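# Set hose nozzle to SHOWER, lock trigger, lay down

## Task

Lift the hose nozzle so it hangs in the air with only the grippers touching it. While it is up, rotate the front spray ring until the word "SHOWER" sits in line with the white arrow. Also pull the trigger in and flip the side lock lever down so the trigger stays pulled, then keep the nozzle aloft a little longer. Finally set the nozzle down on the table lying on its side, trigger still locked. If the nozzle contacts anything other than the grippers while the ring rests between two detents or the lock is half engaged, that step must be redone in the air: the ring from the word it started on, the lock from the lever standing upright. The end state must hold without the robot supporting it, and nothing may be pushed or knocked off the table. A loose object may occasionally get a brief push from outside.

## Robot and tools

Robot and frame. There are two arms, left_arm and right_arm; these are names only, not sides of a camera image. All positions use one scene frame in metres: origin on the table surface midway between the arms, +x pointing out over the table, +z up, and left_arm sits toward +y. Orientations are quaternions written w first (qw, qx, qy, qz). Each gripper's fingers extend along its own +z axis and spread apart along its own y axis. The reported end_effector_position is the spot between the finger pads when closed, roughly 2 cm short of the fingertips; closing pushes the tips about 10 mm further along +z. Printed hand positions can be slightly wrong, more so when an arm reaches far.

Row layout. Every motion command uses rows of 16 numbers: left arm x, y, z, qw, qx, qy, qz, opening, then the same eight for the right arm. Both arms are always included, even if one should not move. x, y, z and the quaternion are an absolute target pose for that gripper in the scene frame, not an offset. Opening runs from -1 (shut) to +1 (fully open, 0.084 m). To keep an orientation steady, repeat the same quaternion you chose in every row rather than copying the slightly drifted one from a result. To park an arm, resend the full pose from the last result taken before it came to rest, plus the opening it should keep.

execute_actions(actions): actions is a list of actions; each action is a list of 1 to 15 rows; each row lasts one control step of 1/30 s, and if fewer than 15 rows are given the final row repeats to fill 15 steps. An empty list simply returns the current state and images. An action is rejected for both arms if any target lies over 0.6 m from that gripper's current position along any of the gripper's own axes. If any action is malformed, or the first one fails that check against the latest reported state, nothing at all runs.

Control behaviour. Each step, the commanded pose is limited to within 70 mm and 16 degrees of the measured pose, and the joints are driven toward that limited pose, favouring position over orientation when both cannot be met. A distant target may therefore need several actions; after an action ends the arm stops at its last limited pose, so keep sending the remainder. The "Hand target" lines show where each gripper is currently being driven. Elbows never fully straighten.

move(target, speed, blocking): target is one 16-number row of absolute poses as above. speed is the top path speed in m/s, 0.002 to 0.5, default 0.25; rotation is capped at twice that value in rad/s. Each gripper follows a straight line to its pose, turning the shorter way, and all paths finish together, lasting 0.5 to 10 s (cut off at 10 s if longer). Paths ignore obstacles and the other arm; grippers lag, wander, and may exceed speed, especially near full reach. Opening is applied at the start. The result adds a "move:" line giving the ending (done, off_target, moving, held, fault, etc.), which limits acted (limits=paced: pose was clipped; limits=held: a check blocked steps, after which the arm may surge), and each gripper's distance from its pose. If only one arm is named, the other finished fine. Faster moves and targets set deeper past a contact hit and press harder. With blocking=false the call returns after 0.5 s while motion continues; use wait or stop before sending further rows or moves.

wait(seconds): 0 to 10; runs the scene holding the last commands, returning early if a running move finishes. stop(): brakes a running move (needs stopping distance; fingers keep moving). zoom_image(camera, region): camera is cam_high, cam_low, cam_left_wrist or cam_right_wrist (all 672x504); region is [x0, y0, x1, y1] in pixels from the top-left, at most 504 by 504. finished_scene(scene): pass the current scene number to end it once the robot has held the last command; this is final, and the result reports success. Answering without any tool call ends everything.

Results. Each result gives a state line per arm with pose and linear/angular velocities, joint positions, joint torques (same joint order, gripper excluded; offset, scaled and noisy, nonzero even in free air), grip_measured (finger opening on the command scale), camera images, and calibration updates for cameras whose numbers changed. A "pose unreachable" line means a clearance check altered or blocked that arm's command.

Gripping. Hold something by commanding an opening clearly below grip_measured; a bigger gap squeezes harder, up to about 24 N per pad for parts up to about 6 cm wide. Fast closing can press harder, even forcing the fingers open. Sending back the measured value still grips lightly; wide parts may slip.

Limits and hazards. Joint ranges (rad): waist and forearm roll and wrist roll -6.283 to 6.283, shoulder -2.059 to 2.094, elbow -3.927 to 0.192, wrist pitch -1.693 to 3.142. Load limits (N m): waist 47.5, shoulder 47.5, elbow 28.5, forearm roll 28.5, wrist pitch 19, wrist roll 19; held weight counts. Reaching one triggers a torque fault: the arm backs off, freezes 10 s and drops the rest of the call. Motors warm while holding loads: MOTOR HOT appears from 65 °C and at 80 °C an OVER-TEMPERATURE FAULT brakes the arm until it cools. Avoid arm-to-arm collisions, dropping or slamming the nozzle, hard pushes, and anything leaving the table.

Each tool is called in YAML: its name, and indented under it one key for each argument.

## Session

execute_actions:
  actions: []

Scene clock: 0.00 s.
left_arm: end_effector_position=(+0.1526, +0.6427, +0.3748) grip_measured=+1.00 end_effector_quat_wxyz=(-0.017, +0.284, +0.959, +0.007) end_effector_velocity=(+0.000, -0.000, -0.000) end_effector_angular_velocity=(-0.000, +0.001, -0.001) | right_arm: end_effector_position=(+0.2393, -0.1493, +0.3224) grip_measured=+1.00 end_effector_quat_wxyz=(+0.059, +0.801, -0.595, +0.023) end_effector_velocity=(+0.000, +0.000, +0.001) end_effector_angular_velocity=(+0.002, -0.001, -0.000)
Joint positions: left_arm=[ 0.734 -0.54  -1.061  0.037  1.605 -1.748  0.084] | right_arm=[ 0.96  -0.643 -0.857 -0.066  1.608  2.033  0.084]
Joint velocities: left_arm=[-0.001 -0.     0.     0.     0.001  0.    -0.   ] | right_arm=[-0.     0.    -0.002  0.     0.     0.    -0.   ]
Joint torques (N m, as the arm reports them, + toward a larger angle): no reading
Motor temperatures (°C, as the motors report them): left_arm=[34 33 35 38 39 37] | right_arm=[34 34 36 31 36 36]
Hand target (left_arm): +0.153, +0.643, +0.375; -0.017, +0.284, +0.959, +0.007
Hand target (right_arm): +0.239, -0.149, +0.322; +0.059, +0.801, -0.595, +0.023
camera_calibration (this result's frames):
cam_left_wrist: T_world_to_cam=[[0.561414, 0.82731, 0.0193037, -0.596142], [0.827343, -0.560629, -0.0346171, 0.315947], [-0.0178169, 0.0354053, -0.999214, 0.486488], [0, 0, 0, 1]] pos_world=[0.0819535, 0.653099, 0.508551]
cam_right_wrist: T_world_to_cam=[[-0.953829, -0.295899, 0.0515256, 0.204914], [-0.30005, 0.946433, -0.119309, 0.323596], [-0.0134621, -0.129261, -0.991519, 0.432634], [0, 0, 0, 1]] pos_world=[0.298371, -0.189705, 0.457015]

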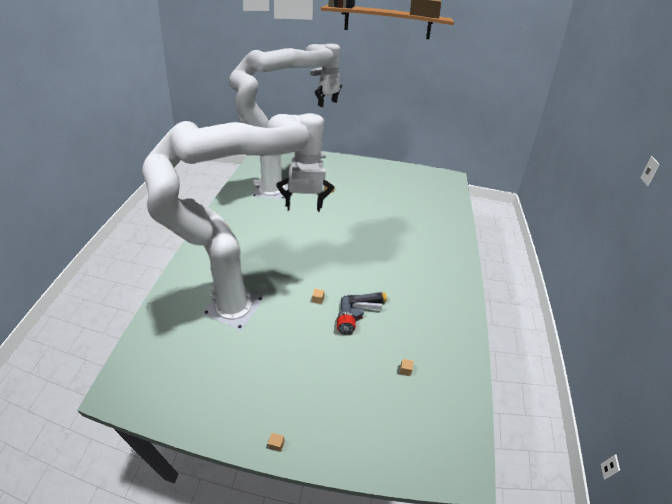

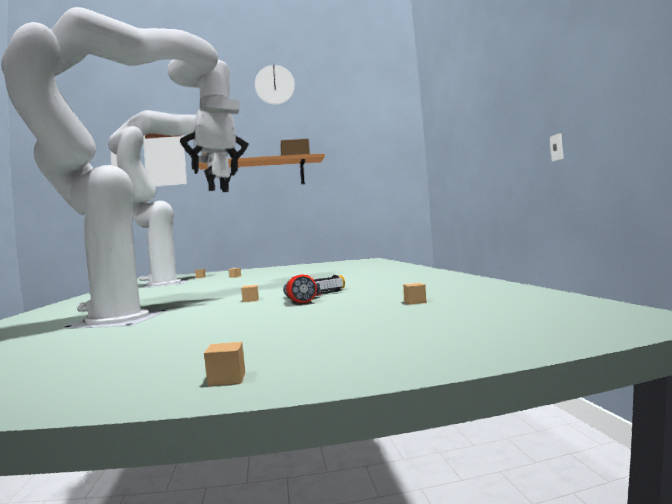

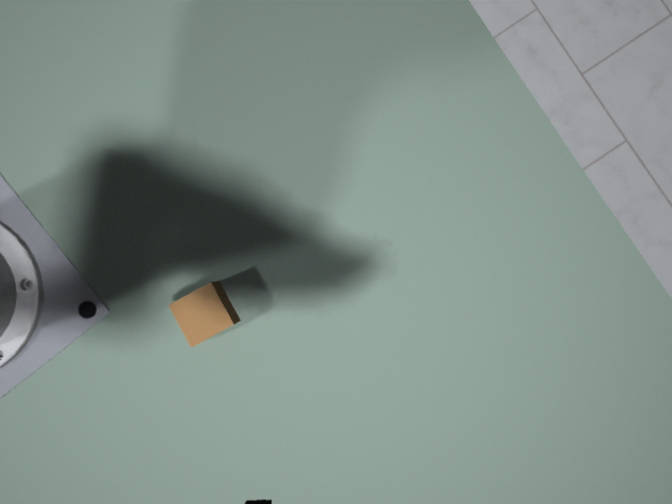

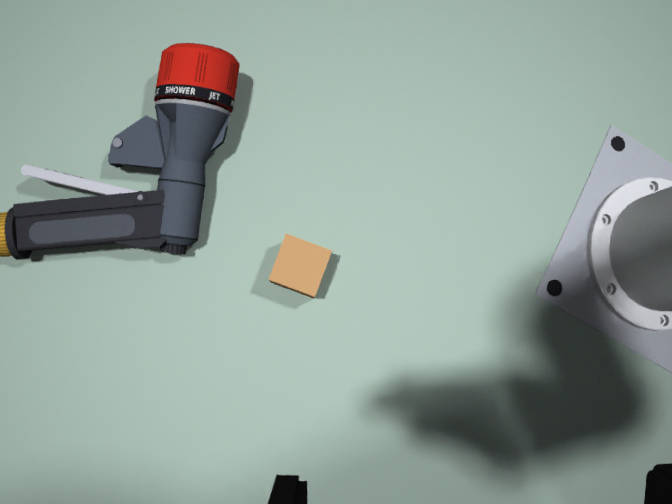

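move:
  target: [0.35,0.35,0.33,0.5,0.5,-0.5,0.5,-1,0.484,-0.214,0.16,0,0.199,-0.98,0,1]
  speed: 0.3

Scene clock: 6.37 s.
left_arm: end_effector_position=(+0.3496, +0.3499, +0.3295) grip_measured=-1.00 end_effector_quat_wxyz=(+0.499, +0.501, -0.499, +0.501) end_effector_velocity=(+0.001, -0.002, -0.000) end_effector_angular_velocity=(-0.003, +0.007, +0.011) | right_arm: end_effector_position=(+0.4842, -0.2130, +0.1607) grip_measured=+1.00 end_effector_quat_wxyz=(+0.000, -0.199, +0.980, -0.000) end_effector_velocity=(+0.001, -0.000, -0.001) end_effector_angular_velocity=(-0.001, +0.001, -0.006)
Joint positions: left_arm=[ 0.424  0.123 -0.995 -1.232  1.948 -3.947  0.   ] | right_arm=[ 0.441  0.04  -0.987 -0.001  0.947  2.975  0.084]
Joint velocities: left_arm=[-0.003 -0.006  0.011 -0.011 -0.01  -0.006  0.   ] | right_arm=[-0.001  0.007 -0.004 -0.    -0.002  0.006 -0.   ]
Joint torques (N m, as the arm reports them, + toward a larger angle): left_arm=[  1.73 -21.09 -10.49  -1.63   1.93  -0.27] | right_arm=[ -2.41 -26.96 -23.57  -0.69  -2.17  -0.19]
Motor temperatures (°C, as the motors report them): left_arm=[34 34 37 38 39 37] | right_arm=[34 34 38 31 36 36]
Hand target (left_arm): +0.350, +0.350, +0.329; +0.499, +0.501, -0.499, +0.502
Hand target (right_arm): +0.484, -0.213, +0.160; +0.000, -0.199, +0.980, -0.000
Off the commanded pose (left_arm): 0.001 m, 0 deg.
Off the commanded pose (right_arm): 0.001 m, 0 deg.
move: done
camera_calibration (this result's frames):
cam_left_wrist: T_world_to_cam=[[-0.999712, 0.0128318, -0.0202679, 0.380195], [0.0202991, 0.00230736, -0.999791, 0.390454], [-0.0127823, -0.999915, -0.00256717, 0.487205], [0, 0, 0, 1]] pos_world=[0.378388, 0.481384, 0.399329]
cam_right_wrist: T_world_to_cam=[[-0.399892, 0.916395, -0.0175096, 0.429027], [0.916548, 0.399703, -0.013348, -0.2845], [-0.00523339, -0.0213861, -0.999758, 0.287703], [0, 0, 0, 1]] pos_world=[0.433828, -0.27329, 0.291348]

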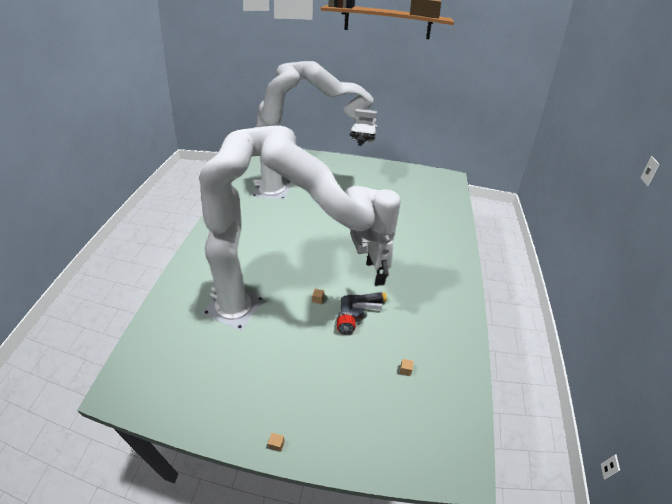

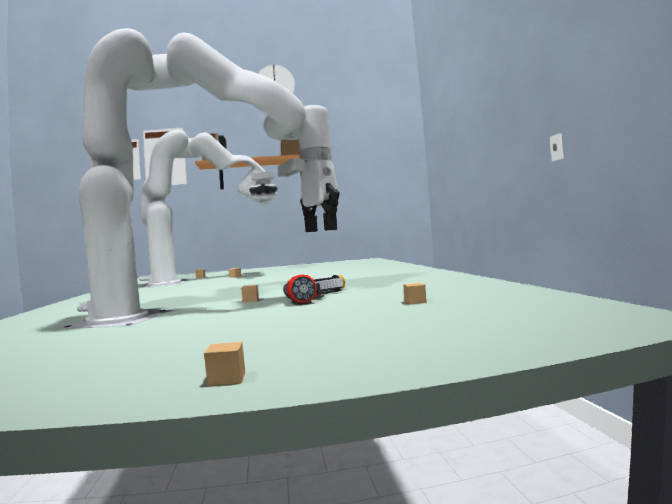

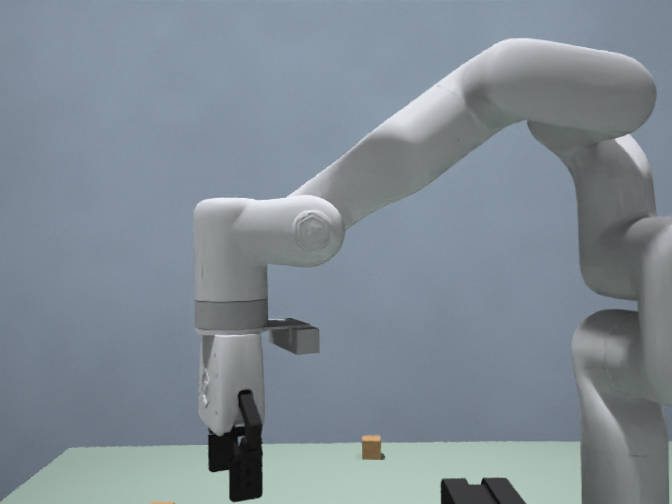

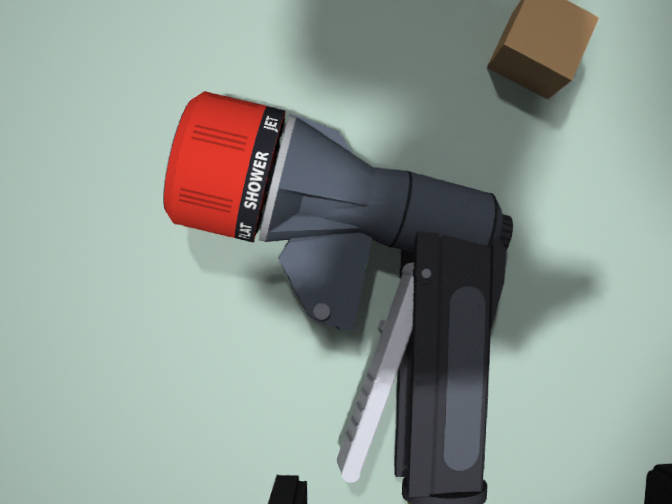

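move:
  target: [0.35,0.35,0.33,0.5,0.5,-0.5,0.5,-1,0.490,-0.213,0.029,0,0.199,-0.98,0,1]
  speed: 0.1

execute_actions:
  actions:
    - [[0.35,0.35,0.33,0.5,0.5,-0.5,0.5,-1,0.488,-0.208,0.028,0,0.199,-0.98,0,0.6]]
    - [[0.35,0.35,0.33,0.5,0.5,-0.5,0.5,-1,0.486,-0.204,0.028,0,0.199,-0.98,0,0.2]]
    - [[0.35,0.35,0.33,0.5,0.5,-0.5,0.5,-1,0.486,-0.204,0.028,0,0.199,-0.98,0,-0.3]]
    - [[0.35,0.35,0.33,0.5,0.5,-0.5,0.5,-1,0.486,-0.204,0.028,0,0.199,-0.98,0,-1]]

move:
  target: [0.35,0.35,0.33,0.5,0.5,-0.5,0.5,-1,0.486,-0.204,0.22,0,0.199,-0.98,0,-1]
  speed: 0.12

move:
  target: [0.375,0.12,0.32,0.5,0.5,-0.5,0.5,-1,0.45,-0.05,0.30,0.5,-0.5,-0.5,-0.5,-1]
  speed: 0.2

Scene clock: 9.80 s.
left_arm: end_effector_position=(+0.3500, +0.3500, +0.3300) grip_measured=-1.00 end_effector_quat_wxyz=(+0.500, +0.500, -0.500, +0.500) end_effector_velocity=(-0.000, -0.001, +0.000) end_effector_angular_velocity=(-0.000, -0.000, -0.001) | right_arm: end_effector_position=(+0.4903, -0.2129, +0.0296) grip_measured=+1.00 end_effector_quat_wxyz=(+0.000, -0.199, +0.980, +0.000) end_effector_velocity=(-0.001, -0.000, -0.004) end_effector_angular_velocity=(-0.001, +0.003, +0.000)
Joint positions: left_arm=[ 0.424  0.126 -1.001 -1.23   1.952 -3.95   0.   ] | right_arm=[ 0.437  0.311 -0.905  0.     0.594  2.972  0.084]
Joint velocities: left_arm=[-0.001  0.    -0.    -0.     0.    -0.     0.   ] | right_arm=[-0.     0.009 -0.    -0.    -0.006 -0.    -0.   ]
Joint torques (N m, as the arm reports them, + toward a larger angle): left_arm=[  1.9  -21.27 -10.39  -1.72   1.99  -0.34] | right_arm=[ -2.58 -30.86 -19.36  -0.27  -2.31  -0.34]
Motor temperatures (°C, as the motors report them): left_arm=[34 34 37 38 39 37] | right_arm=[34 35 38 31 36 36]
Hand target (left_arm): +0.350, +0.350, +0.330; +0.500, +0.500, -0.500, +0.500
Hand target (right_arm): +0.490, -0.213, +0.029; -0.000, -0.199, +0.980, +0.000
Off the commanded pose (left_arm): 0.000 m, 0 deg.
Off the commanded pose (right_arm): 0.001 m, 0 deg.
move: done
camera_calibration (this result's frames):
cam_left_wrist: T_world_to_cam=[[-0.999675, 0.0172324, -0.0187824, 0.378549], [0.0188242, 0.00226257, -0.99982, 0.391498], [-0.0171868, -0.999849, -0.00258622, 0.488866], [0, 0, 0, 1]] pos_world=[0.379459, 0.481383, 0.399802]
cam_right_wrist: T_world_to_cam=[[-0.399263, 0.916687, -0.0165398, 0.428818], [0.91682, 0.399082, -0.0132068, -0.292154], [-0.00550576, -0.020437, -0.999776, 0.157015], [0, 0, 0, 1]] pos_world=[0.439928, -0.27329, 0.160214]

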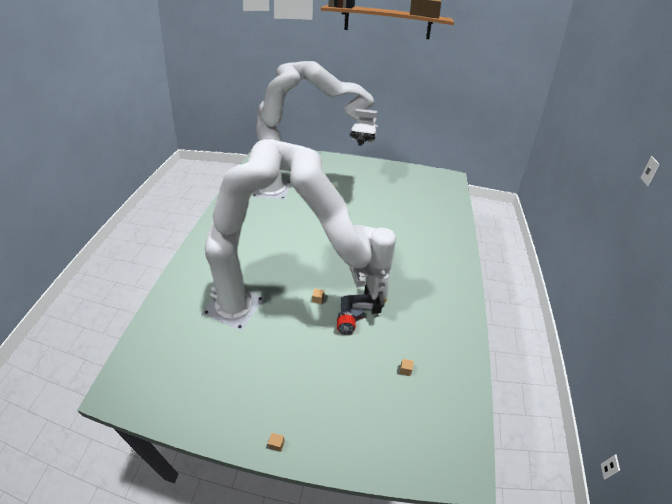

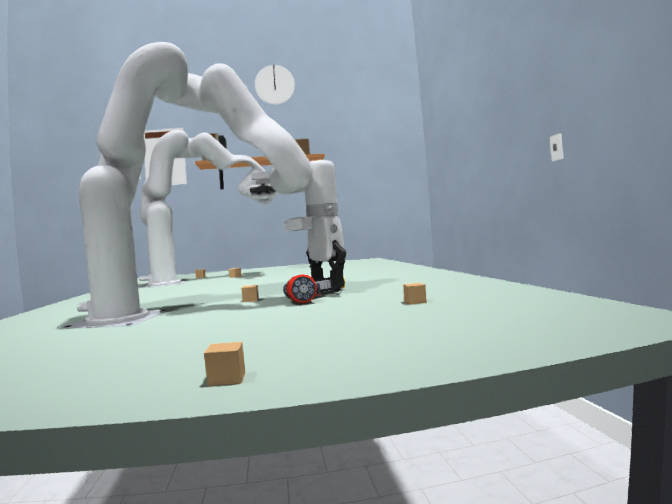

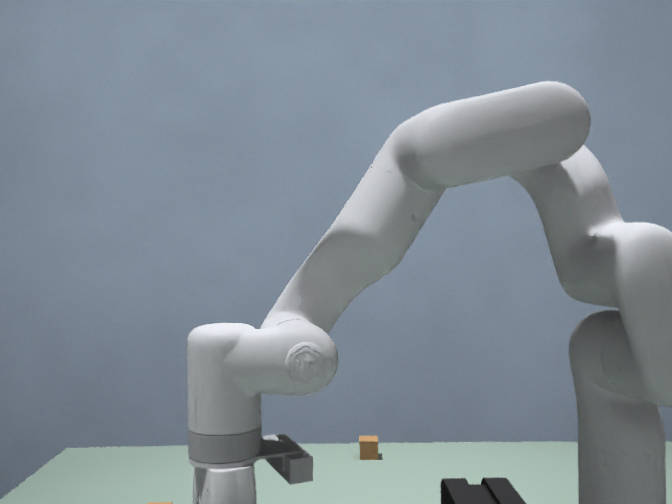

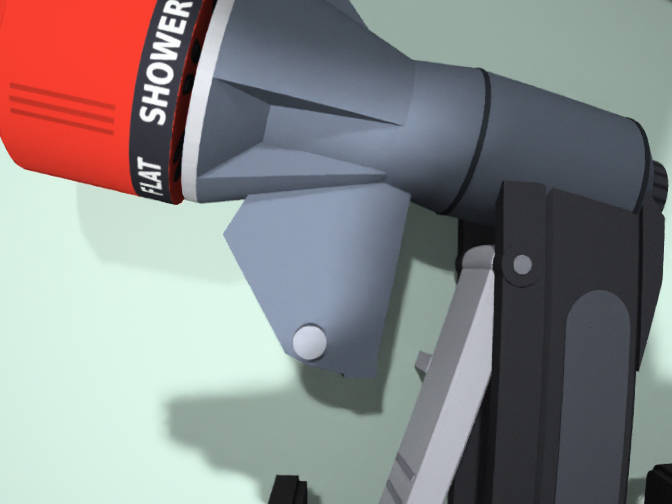

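Scene clock: 11.80 s.
left_arm: end_effector_position=(+0.3500, +0.3500, +0.3300) grip_measured=-1.00 end_effector_quat_wxyz=(+0.500, +0.500, -0.500, +0.500) end_effector_velocity=(+0.000, +0.000, -0.000) end_effector_angular_velocity=(+0.000, +0.000, +0.000) | right_arm: end_effector_position=(+0.4864, -0.2039, +0.0283) grip_measured=-0.12 end_effector_quat_wxyz=(+0.001, -0.199, +0.980, +0.000) end_effector_velocity=(-0.000, +0.000, -0.001) end_effector_angular_velocity=(-0.000, +0.001, +0.000)
Joint positions: left_arm=[ 0.424  0.126 -1.001 -1.23   1.952 -3.95   0.   ] | right_arm=[ 0.458  0.31  -0.898 -0.     0.587  2.992  0.039]
Joint velocities: left_arm=[ 0.  0. -0.  0. -0. -0.  0.] | right_arm=[ 0.     0.001 -0.     0.     0.    -0.     0.   ]
Joint torques (N m, as the arm reports them, + toward a larger angle): left_arm=[  1.75 -21.09 -10.35  -1.61   1.85  -0.37] | right_arm=[ -4.58 -19.73 -12.27  -1.19  -0.71  -0.17]
Motor temperatures (°C, as the motors report them): left_arm=[34 34 37 38 39 37] | right_arm=[34 35 38 31 36 36]
Hand target (left_arm): +0.350, +0.350, +0.330; +0.500, +0.500, -0.500, +0.500
Hand target (right_arm): +0.486, -0.204, +0.028; +0.000, -0.199, +0.980, +0.000
Off the commanded pose (left_arm): 0.000 m, 0 deg.
Off the commanded pose (right_arm): 0.000 m, 0 deg.
camera_calibration (this result's frames):
cam_left_wrist: T_world_to_cam=[[-0.999675, 0.0172452, -0.0187711, 0.378541], [0.0188132, 0.00228102, -0.99982, 0.391493], [-0.0171992, -0.999849, -0.00260471, 0.48888], [0, 0, 0, 1]] pos_world=[0.379461, 0.481386, 0.399801]
cam_right_wrist: T_world_to_cam=[[-0.399182, 0.91672, -0.0166451, 0.418979], [0.916858, 0.39901, -0.0127781, -0.292139], [-0.00507234, -0.020362, -0.99978, 0.155708], [0, 0, 0, 1]] pos_world=[0.435889, -0.26435, 0.158914]

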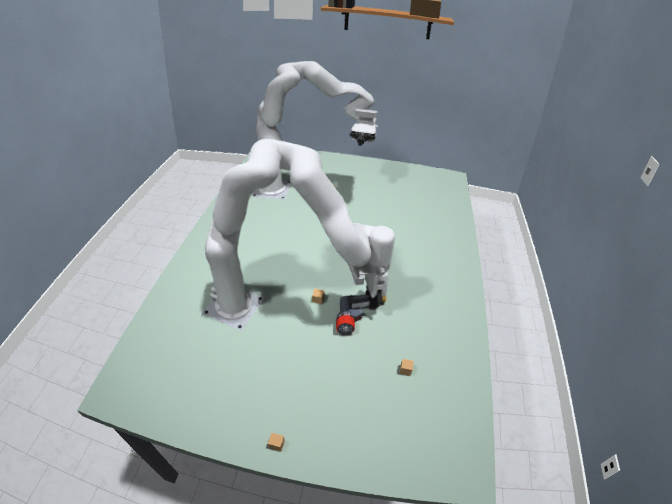

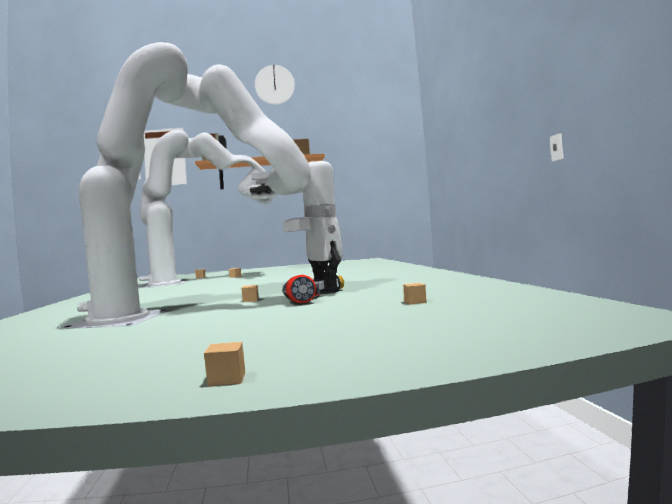

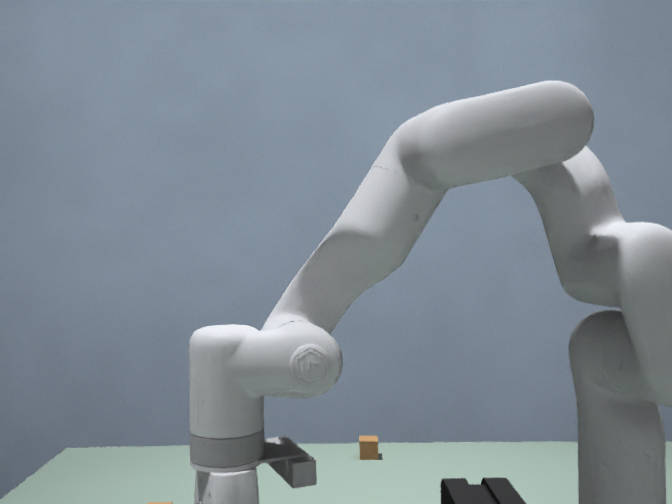

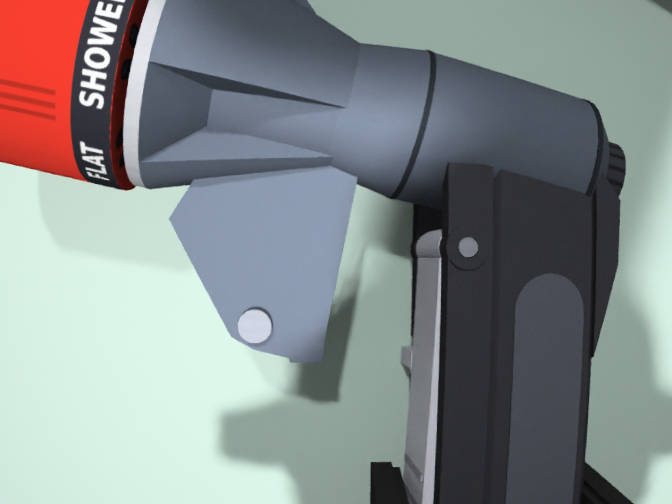

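Scene clock: 13.90 s.
left_arm: end_effector_position=(+0.3500, +0.3500, +0.3300) grip_measured=-1.00 end_effector_quat_wxyz=(+0.500, +0.500, -0.500, +0.500) end_effector_velocity=(+0.000, +0.001, -0.000) end_effector_angular_velocity=(+0.000, +0.000, +0.002) | right_arm: end_effector_position=(+0.4855, -0.2041, +0.2193) grip_measured=-0.17 end_effector_quat_wxyz=(-0.000, -0.199, +0.980, -0.000) end_effector_velocity=(+0.002, +0.000, +0.005) end_effector_angular_velocity=(+0.001, -0.004, +0.000)
Joint positions: left_arm=[ 0.424  0.126 -1.001 -1.23   1.952 -3.95   0.   ] | right_arm=[ 0.458 -0.012 -1.103 -0.     1.115  2.992  0.037]
Joint velocities: left_arm=[ 0.002 -0.     0.     0.    -0.    -0.     0.   ] | right_arm=[ 0.    -0.002 -0.011  0.     0.009 -0.    -0.   ]
Joint torques (N m, as the arm reports them, + toward a larger angle): left_arm=[  1.8  -21.33 -10.4   -1.74   1.91  -0.37] | right_arm=[ -2.46 -27.75 -25.71  -0.82  -2.16  -0.25]
Motor temperatures (°C, as the motors report them): left_arm=[34 34 37 38 39 37] | right_arm=[34 35 39 31 36 36]
Hand target (left_arm): +0.350, +0.350, +0.330; +0.500, +0.500, -0.500, +0.500
Hand target (right_arm): +0.486, -0.204, +0.220; +0.000, -0.199, +0.980, -0.000
Off the commanded pose (left_arm): 0.000 m, 0 deg.
Off the commanded pose (right_arm): 0.001 m, 0 deg.
move: done
camera_calibration (this result's frames):
cam_left_wrist: T_world_to_cam=[[-0.999675, 0.0172449, -0.0187709, 0.378541], [0.0188129, 0.00228104, -0.99982, 0.391493], [-0.017199, -0.999849, -0.00260472, 0.48888], [0, 0, 0, 1]] pos_world=[0.379461, 0.481386, 0.399802]
cam_right_wrist: T_world_to_cam=[[-0.399162, 0.916733, -0.0164152, 0.421963], [0.916856, 0.398956, -0.014479, -0.288513], [-0.00672446, -0.0208298, -0.99976, 0.347332], [0, 0, 0, 1]] pos_world=[0.435292, -0.264489, 0.349998]

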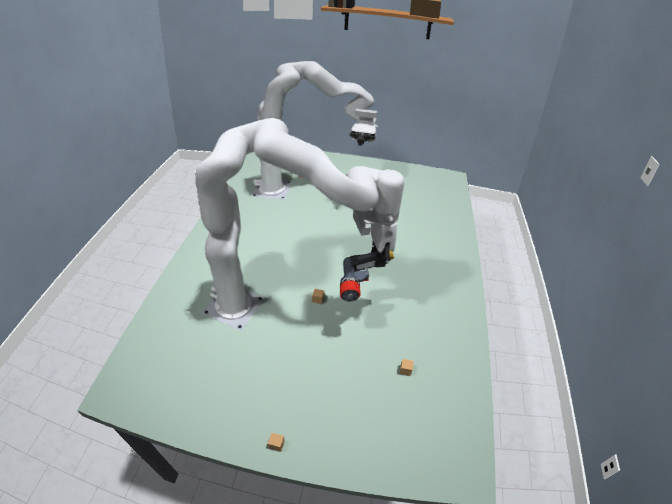

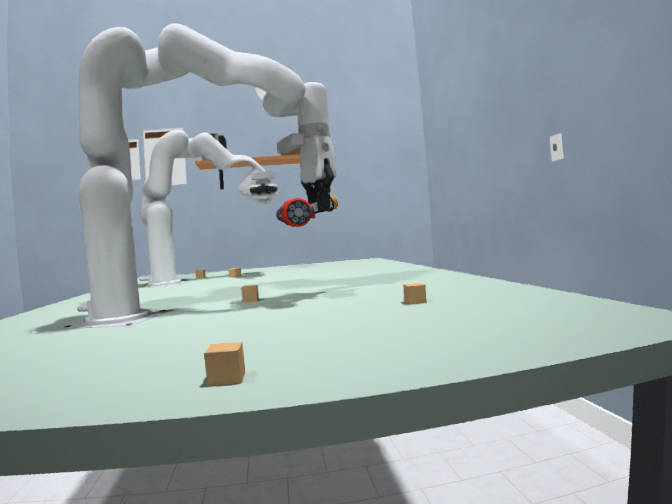

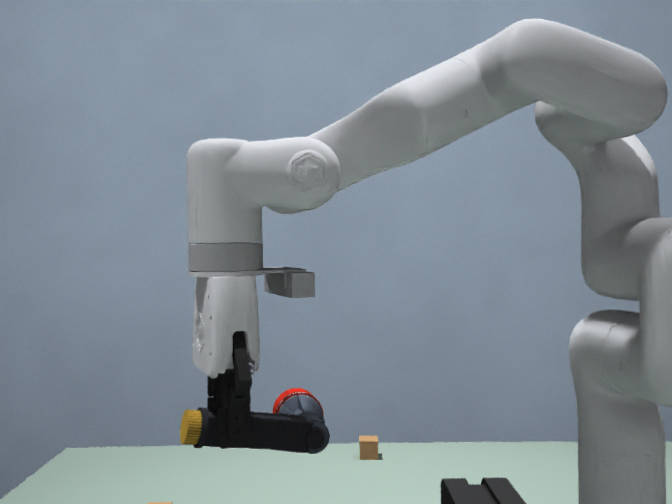

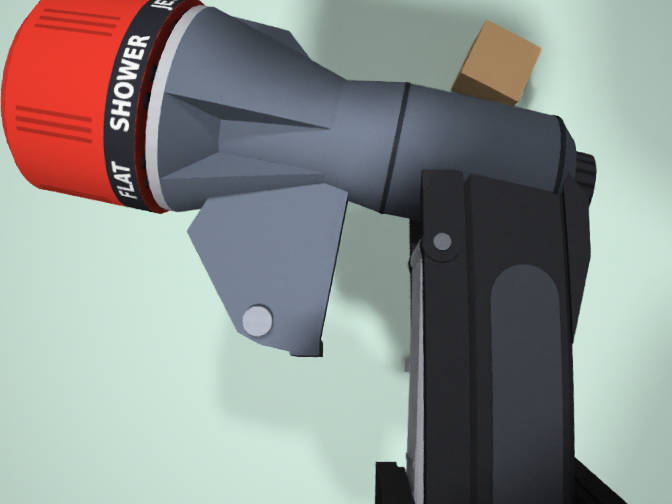

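Scene clock: 20.23 s.
left_arm: end_effector_position=(+0.3747, +0.1204, +0.3202) grip_measured=-1.00 end_effector_quat_wxyz=(+0.500, +0.500, -0.500, +0.500) end_effector_velocity=(-0.000, -0.002, -0.000) end_effector_angular_velocity=(-0.000, +0.000, -0.001) | right_arm: end_effector_position=(+0.4494, -0.0502, +0.2998) grip_measured=-0.17 end_effector_quat_wxyz=(+0.499, -0.500, -0.501, -0.501) end_effector_velocity=(-0.000, +0.001, +0.001) end_effector_angular_velocity=(+0.004, +0.006, -0.011)
Joint positions: left_arm=[-0.175  0.068 -0.893 -1.635  1.503 -3.964  0.   ] | right_arm=[ 0.258  0.061 -0.828  1.609  1.533  3.905  0.037]
Joint velocities: left_arm=[-0.004  0.001 -0.001 -0.002 -0.002  0.     0.   ] | right_arm=[ 0.004 -0.008  0.01   0.014 -0.007  0.003  0.   ]
Joint torques (N m, as the arm reports them, + toward a larger angle): left_arm=[  1.86 -21.01 -10.96  -1.31   1.99  -0.28] | right_arm=[ -2.37 -26.57 -22.52   1.94   2.36   0.12]
Motor temperatures (°C, as the motors report them): left_arm=[34 34 38 38 39 37] | right_arm=[34 35 40 31 36 36]
Hand target (left_arm): +0.375, +0.120, +0.320; +0.500, +0.500, -0.500, +0.500
Hand target (right_arm): +0.449, -0.050, +0.300; +0.499, -0.500, -0.500, -0.501
Off the commanded pose (left_arm): 0.001 m, 0 deg.
Off the commanded pose (right_arm): 0.001 m, 0 deg.
move: done
camera_calibration (this result's frames):
cam_left_wrist: T_world_to_cam=[[-0.999675, 0.0170844, -0.0189227, 0.407114], [0.0189493, 0.00139385, -0.999819, 0.381793], [-0.0170549, -0.999853, -0.00171713, 0.25937], [0, 0, 0, 1]] pos_world=[0.404171, 0.251844, 0.389873]
cam_right_wrist: T_world_to_cam=[[0.999806, 0.0150072, 0.0127748, -0.414959], [0.0125832, 0.012795, -0.999839, 0.366793], [-0.0151683, 0.999806, 0.0126037, 0.182323], [0, 0, 0, 1]] pos_world=[0.413028, -0.180753, 0.369737]

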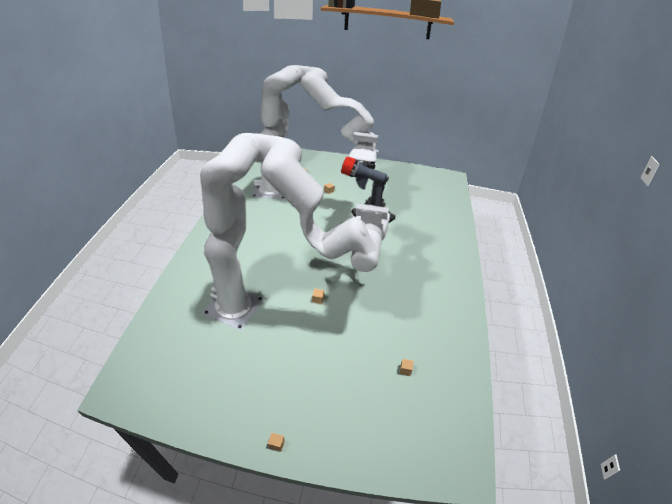

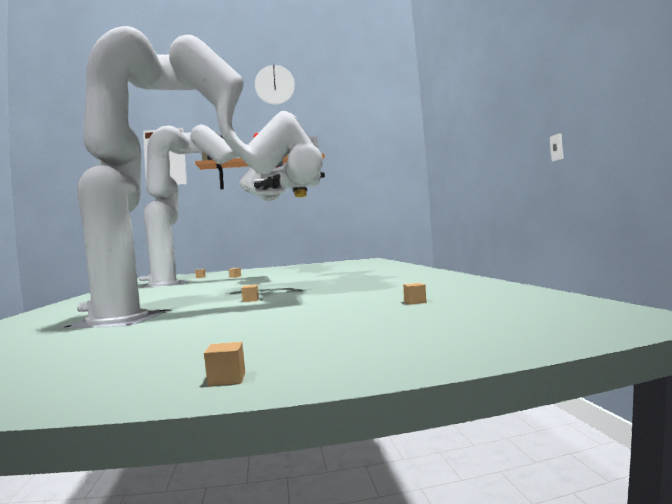

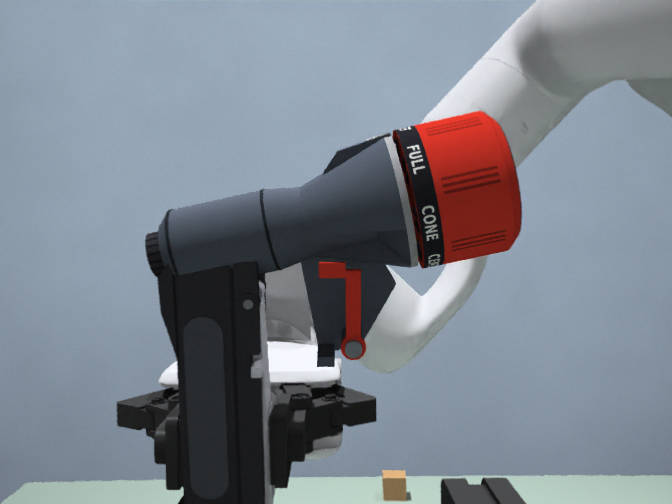

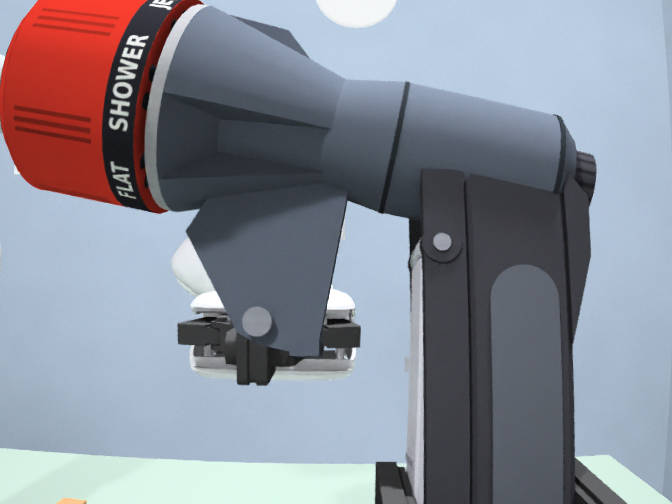

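move:
  target: [0.382,0.03,0.366,0.5,0.5,-0.5,0.5,-1,0.45,-0.05,0.30,0.5,-0.5,-0.5,-0.5,-1]
  speed: 0.1

Scene clock: 22.30 s.
left_arm: end_effector_position=(+0.3819, +0.0305, +0.3660) grip_measured=-1.00 end_effector_quat_wxyz=(+0.500, +0.500, -0.500, +0.500) end_effector_velocity=(+0.001, -0.002, +0.002) end_effector_angular_velocity=(-0.000, -0.001, +0.001) | right_arm: end_effector_position=(+0.4500, -0.0500, +0.3000) grip_measured=-0.17 end_effector_quat_wxyz=(+0.500, -0.500, -0.500, -0.500) end_effector_velocity=(-0.000, -0.000, -0.001) end_effector_angular_velocity=(+0.000, +0.002, -0.000)
Joint positions: left_arm=[-0.402  0.071 -1.023 -1.762  1.311 -4.069  0.   ] | right_arm=[ 0.258  0.064 -0.831  1.608  1.535  3.908  0.037]
Joint velocities: left_arm=[-0.005  0.003 -0.007 -0.003 -0.006 -0.003  0.   ] | right_arm=[-0.     0.001  0.001  0.     0.     0.    -0.   ]
Joint torques (N m, as the arm reports them, + toward a larger angle): left_arm=[  1.61 -22.32 -11.99  -1.13   1.71  -0.37] | right_arm=[ -2.34 -27.63 -22.67   2.     2.1    0.05]
Motor temperatures (°C, as the motors report them): left_arm=[34 34 38 38 39 37] | right_arm=[34 35 40 31 36 36]
Hand target (left_arm): +0.382, +0.030, +0.366; +0.500, +0.500, -0.500, +0.500
Hand target (right_arm): +0.450, -0.050, +0.300; +0.500, -0.500, -0.500, -0.500
Off the commanded pose (left_arm): 0.000 m, 0 deg.
Off the commanded pose (right_arm): 0.000 m, 0 deg.
move: done
camera_calibration (this result's frames):
cam_left_wrist: T_world_to_cam=[[-0.999689, 0.0167671, -0.018472, 0.416539], [0.0185036, 0.00173025, -0.999827, 0.427736], [-0.0167322, -0.999858, -0.00203997, 0.169653], [0, 0, 0, 1]] pos_world=[0.411333, 0.161905, 0.435703]
cam_right_wrist: T_world_to_cam=[[0.999814, 0.0164612, 0.0100584, -0.414698], [0.00983147, 0.0138103, -0.999856, 0.368274], [-0.0165977, 0.999769, 0.0136459, 0.182439], [0, 0, 0, 1]] pos_world=[0.414029, -0.180656, 0.369903]

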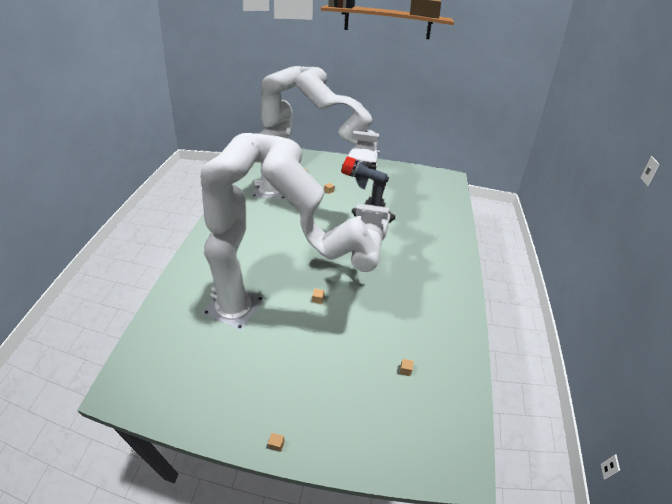

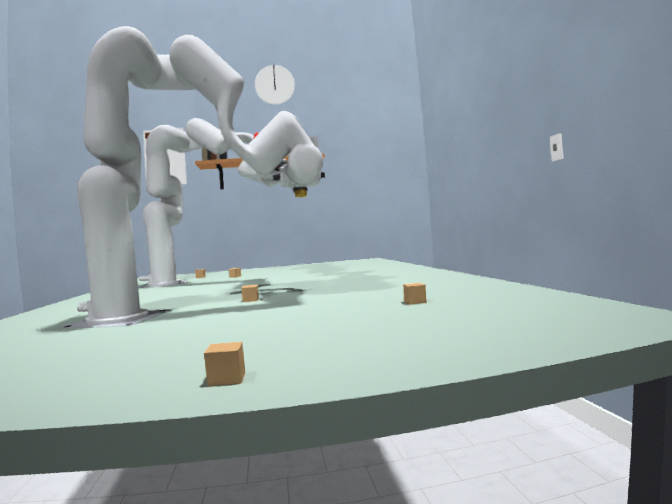

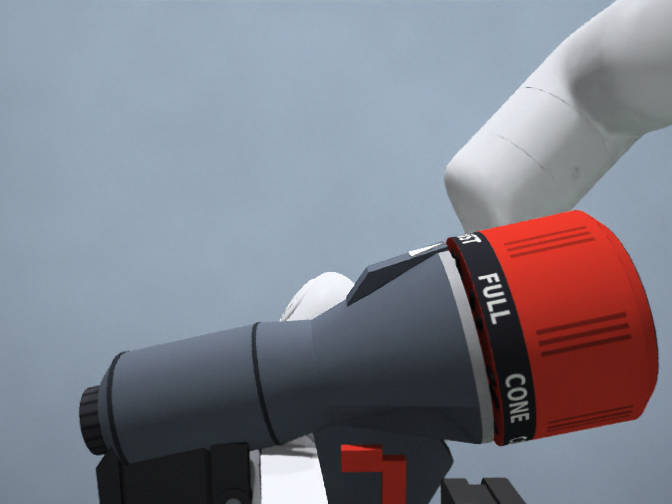

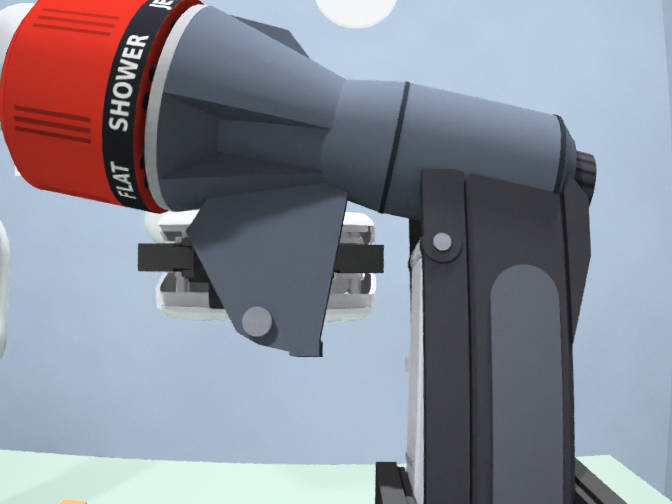

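move:
  target: [0.382,0.004,0.368,0.5,0.5,-0.5,0.5,-1,0.45,-0.05,0.30,0.5,-0.5,-0.5,-0.5,-1]
  speed: 0.025

move:
  target: [0.414,0.003,0.370,0.5,0.5,-0.5,0.5,-1,0.45,-0.05,0.30,0.5,-0.5,-0.5,-0.5,-1]
  speed: 0.02

Scene clock: 24.33 s.
left_arm: end_effector_position=(+0.3821, +0.0044, +0.3678) grip_measured=-1.00 end_effector_quat_wxyz=(+0.500, +0.500, -0.500, +0.500) end_effector_velocity=(-0.000, -0.003, +0.001) end_effector_angular_velocity=(-0.000, -0.001, -0.001) | right_arm: end_effector_position=(+0.4500, -0.0500, +0.3001) grip_measured=-0.17 end_effector_quat_wxyz=(+0.500, -0.500, -0.500, -0.500) end_effector_velocity=(+0.000, -0.000, -0.000) end_effector_angular_velocity=(-0.000, +0.000, -0.000)
Joint positions: left_arm=[-0.463  0.098 -1.062 -1.795  1.26  -4.071  0.   ] | right_arm=[ 0.258  0.064 -0.831  1.608  1.535  3.908  0.037]
Joint velocities: left_arm=[-0.006  0.003 -0.005 -0.003 -0.004 -0.     0.   ] | right_arm=[-0.     0.001 -0.001  0.    -0.     0.     0.   ]
Joint torques (N m, as the arm reports them, + toward a larger angle): left_arm=[  1.34 -23.56 -12.37  -1.04   2.1   -0.33] | right_arm=[ -1.95 -26.33 -22.31   1.81   1.86  -0.08]
Motor temperatures (°C, as the motors report them): left_arm=[34 34 39 38 39 37] | right_arm=[34 35 40 31 36 36]
Hand target (left_arm): +0.382, +0.004, +0.368; +0.500, +0.500, -0.500, +0.500
Hand target (right_arm): +0.450, -0.050, +0.300; +0.500, -0.500, -0.500, -0.500
Off the commanded pose (left_arm): 0.000 m, 0 deg.
Off the commanded pose (right_arm): 0.000 m, 0 deg.
move: done
camera_calibration (this result's frames):
cam_left_wrist: T_world_to_cam=[[-0.999688, 0.0168523, -0.0184202, 0.417159], [0.0184649, 0.0024995, -0.999826, 0.429614], [-0.0168033, -0.999855, -0.00280989, 0.143902], [0, 0, 0, 1]] pos_world=[0.411514, 0.135777, 0.437628]
cam_right_wrist: T_world_to_cam=[[0.99981, 0.0166186, 0.0102345, -0.41472], [0.0100017, 0.0140322, -0.999852, 0.368335], [-0.0167598, 0.999763, 0.0138633, 0.182433], [0, 0, 0, 1]] pos_world=[0.414014, -0.180667, 0.369996]

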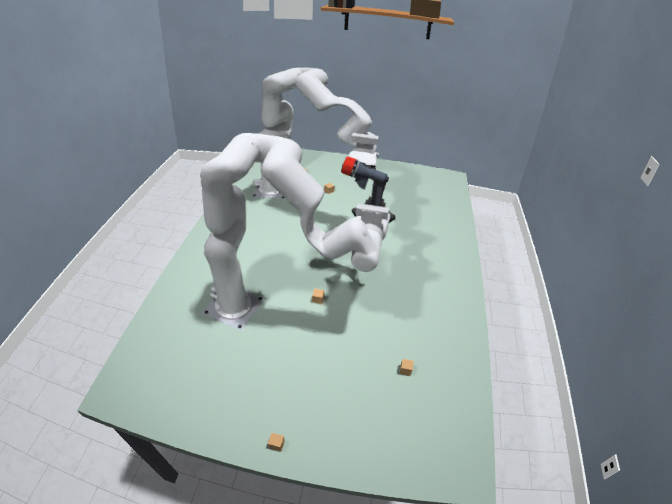

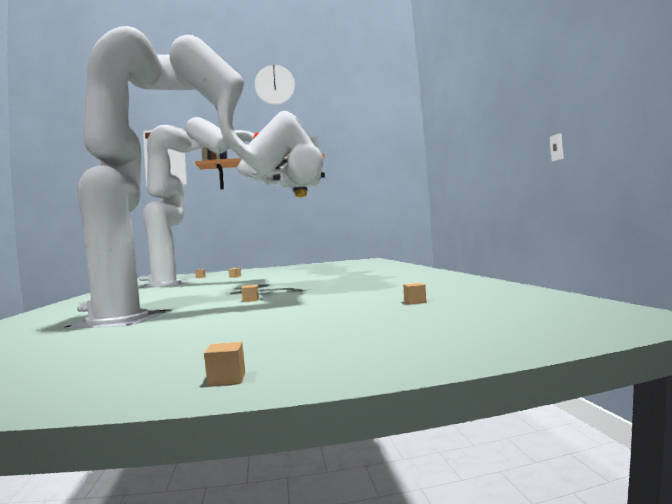

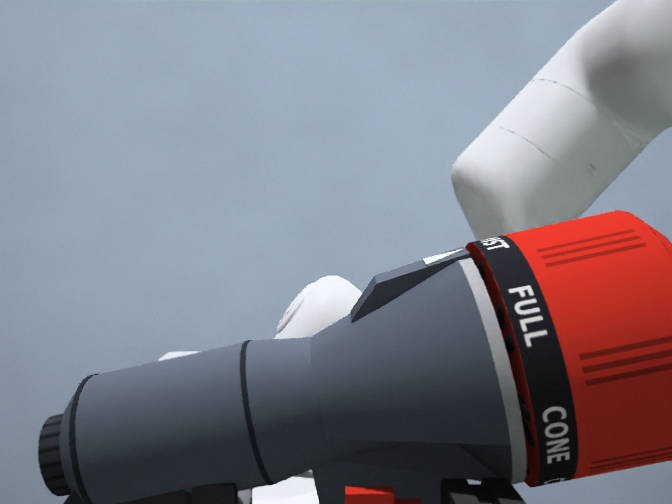

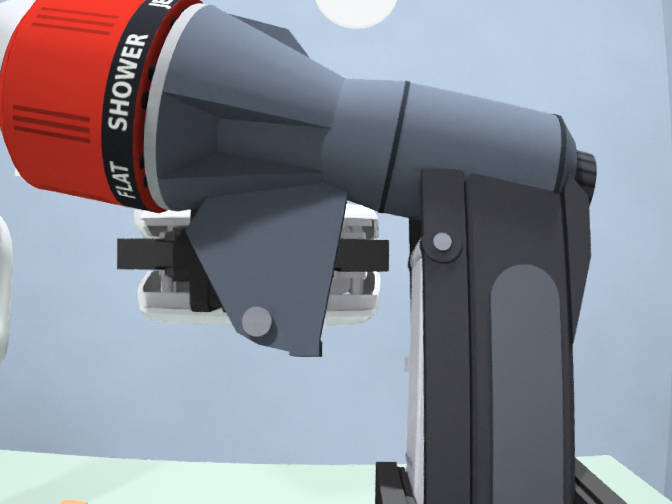

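Scene clock: 26.27 s.
left_arm: end_effector_position=(+0.4138, +0.0030, +0.3700) grip_measured=-1.00 end_effector_quat_wxyz=(+0.500, +0.500, -0.500, +0.500) end_effector_velocity=(+0.003, +0.001, +0.000) end_effector_angular_velocity=(+0.000, -0.000, +0.002) | right_arm: end_effector_position=(+0.4500, -0.0500, +0.3001) grip_measured=-0.17 end_effector_quat_wxyz=(+0.500, -0.500, -0.500, -0.500) end_effector_velocity=(+0.000, -0.000, -0.000) end_effector_angular_velocity=(-0.000, +0.000, -0.000)
Joint positions: left_arm=[-0.44   0.19  -1.182 -1.773  1.273 -4.103  0.   ] | right_arm=[ 0.258  0.064 -0.831  1.608  1.535  3.908  0.037]
Joint velocities: left_arm=[ 0.003  0.006 -0.008  0.001  0.    -0.002  0.   ] | right_arm=[-0.     0.001 -0.001 -0.    -0.     0.    -0.   ]
Joint torques (N m, as the arm reports them, + toward a larger angle): left_arm=[  1.63 -24.7  -11.83  -0.91   1.45  -0.41] | right_arm=[ -2.56 -27.24 -22.66   1.7    2.37  -0.19]
Motor temperatures (°C, as the motors report them): left_arm=[34 34 39 38 39 37] | right_arm=[34 35 40 31 36 36]
Hand target (left_arm): +0.414, +0.003, +0.370; +0.500, +0.500, -0.500, +0.500
Hand target (right_arm): +0.450, -0.050, +0.300; +0.500, -0.500, -0.500, -0.500
Off the commanded pose (left_arm): 0.000 m, 0 deg.
Off the commanded pose (right_arm): 0.000 m, 0 deg.
move: done
camera_calibration (this result's frames):
cam_left_wrist: T_world_to_cam=[[-0.99968, 0.0170726, -0.0186688, 0.449052], [0.0187112, 0.00232712, -0.999822, 0.431113], [-0.0170261, -0.999852, -0.00264582, 0.143066], [0, 0, 0, 1]] pos_world=[0.443277, 0.134375, 0.439798]
cam_right_wrist: T_world_to_cam=[[0.999812, 0.0165464, 0.0101353, -0.414707], [0.00990581, 0.0138931, -0.999854, 0.368297], [-0.0166848, 0.999767, 0.0137265, 0.182438], [0, 0, 0, 1]] pos_world=[0.414024, -0.18065, 0.369942]

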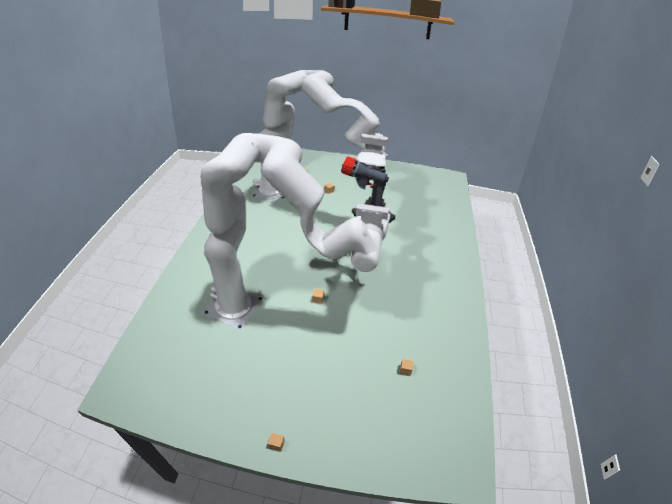

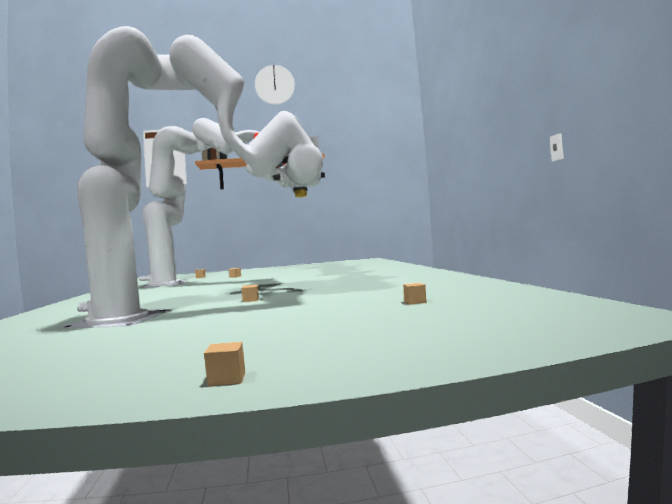

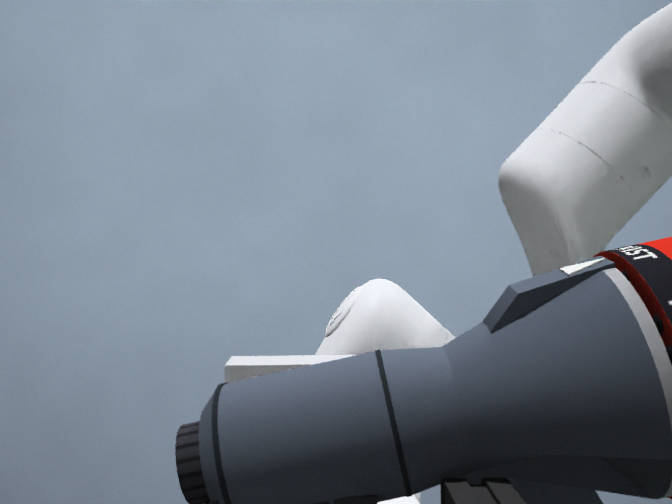

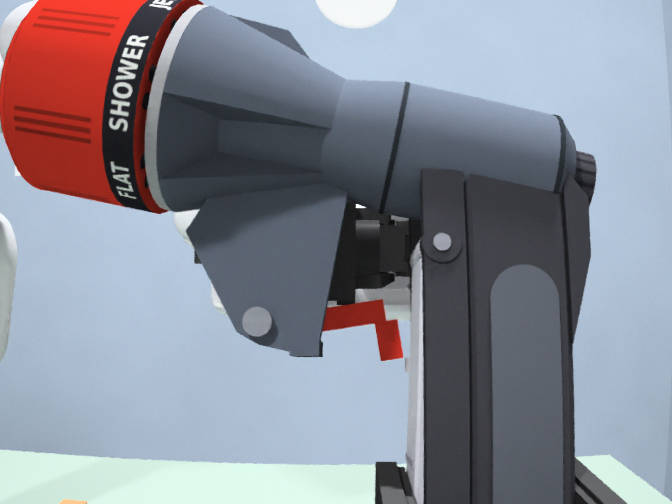

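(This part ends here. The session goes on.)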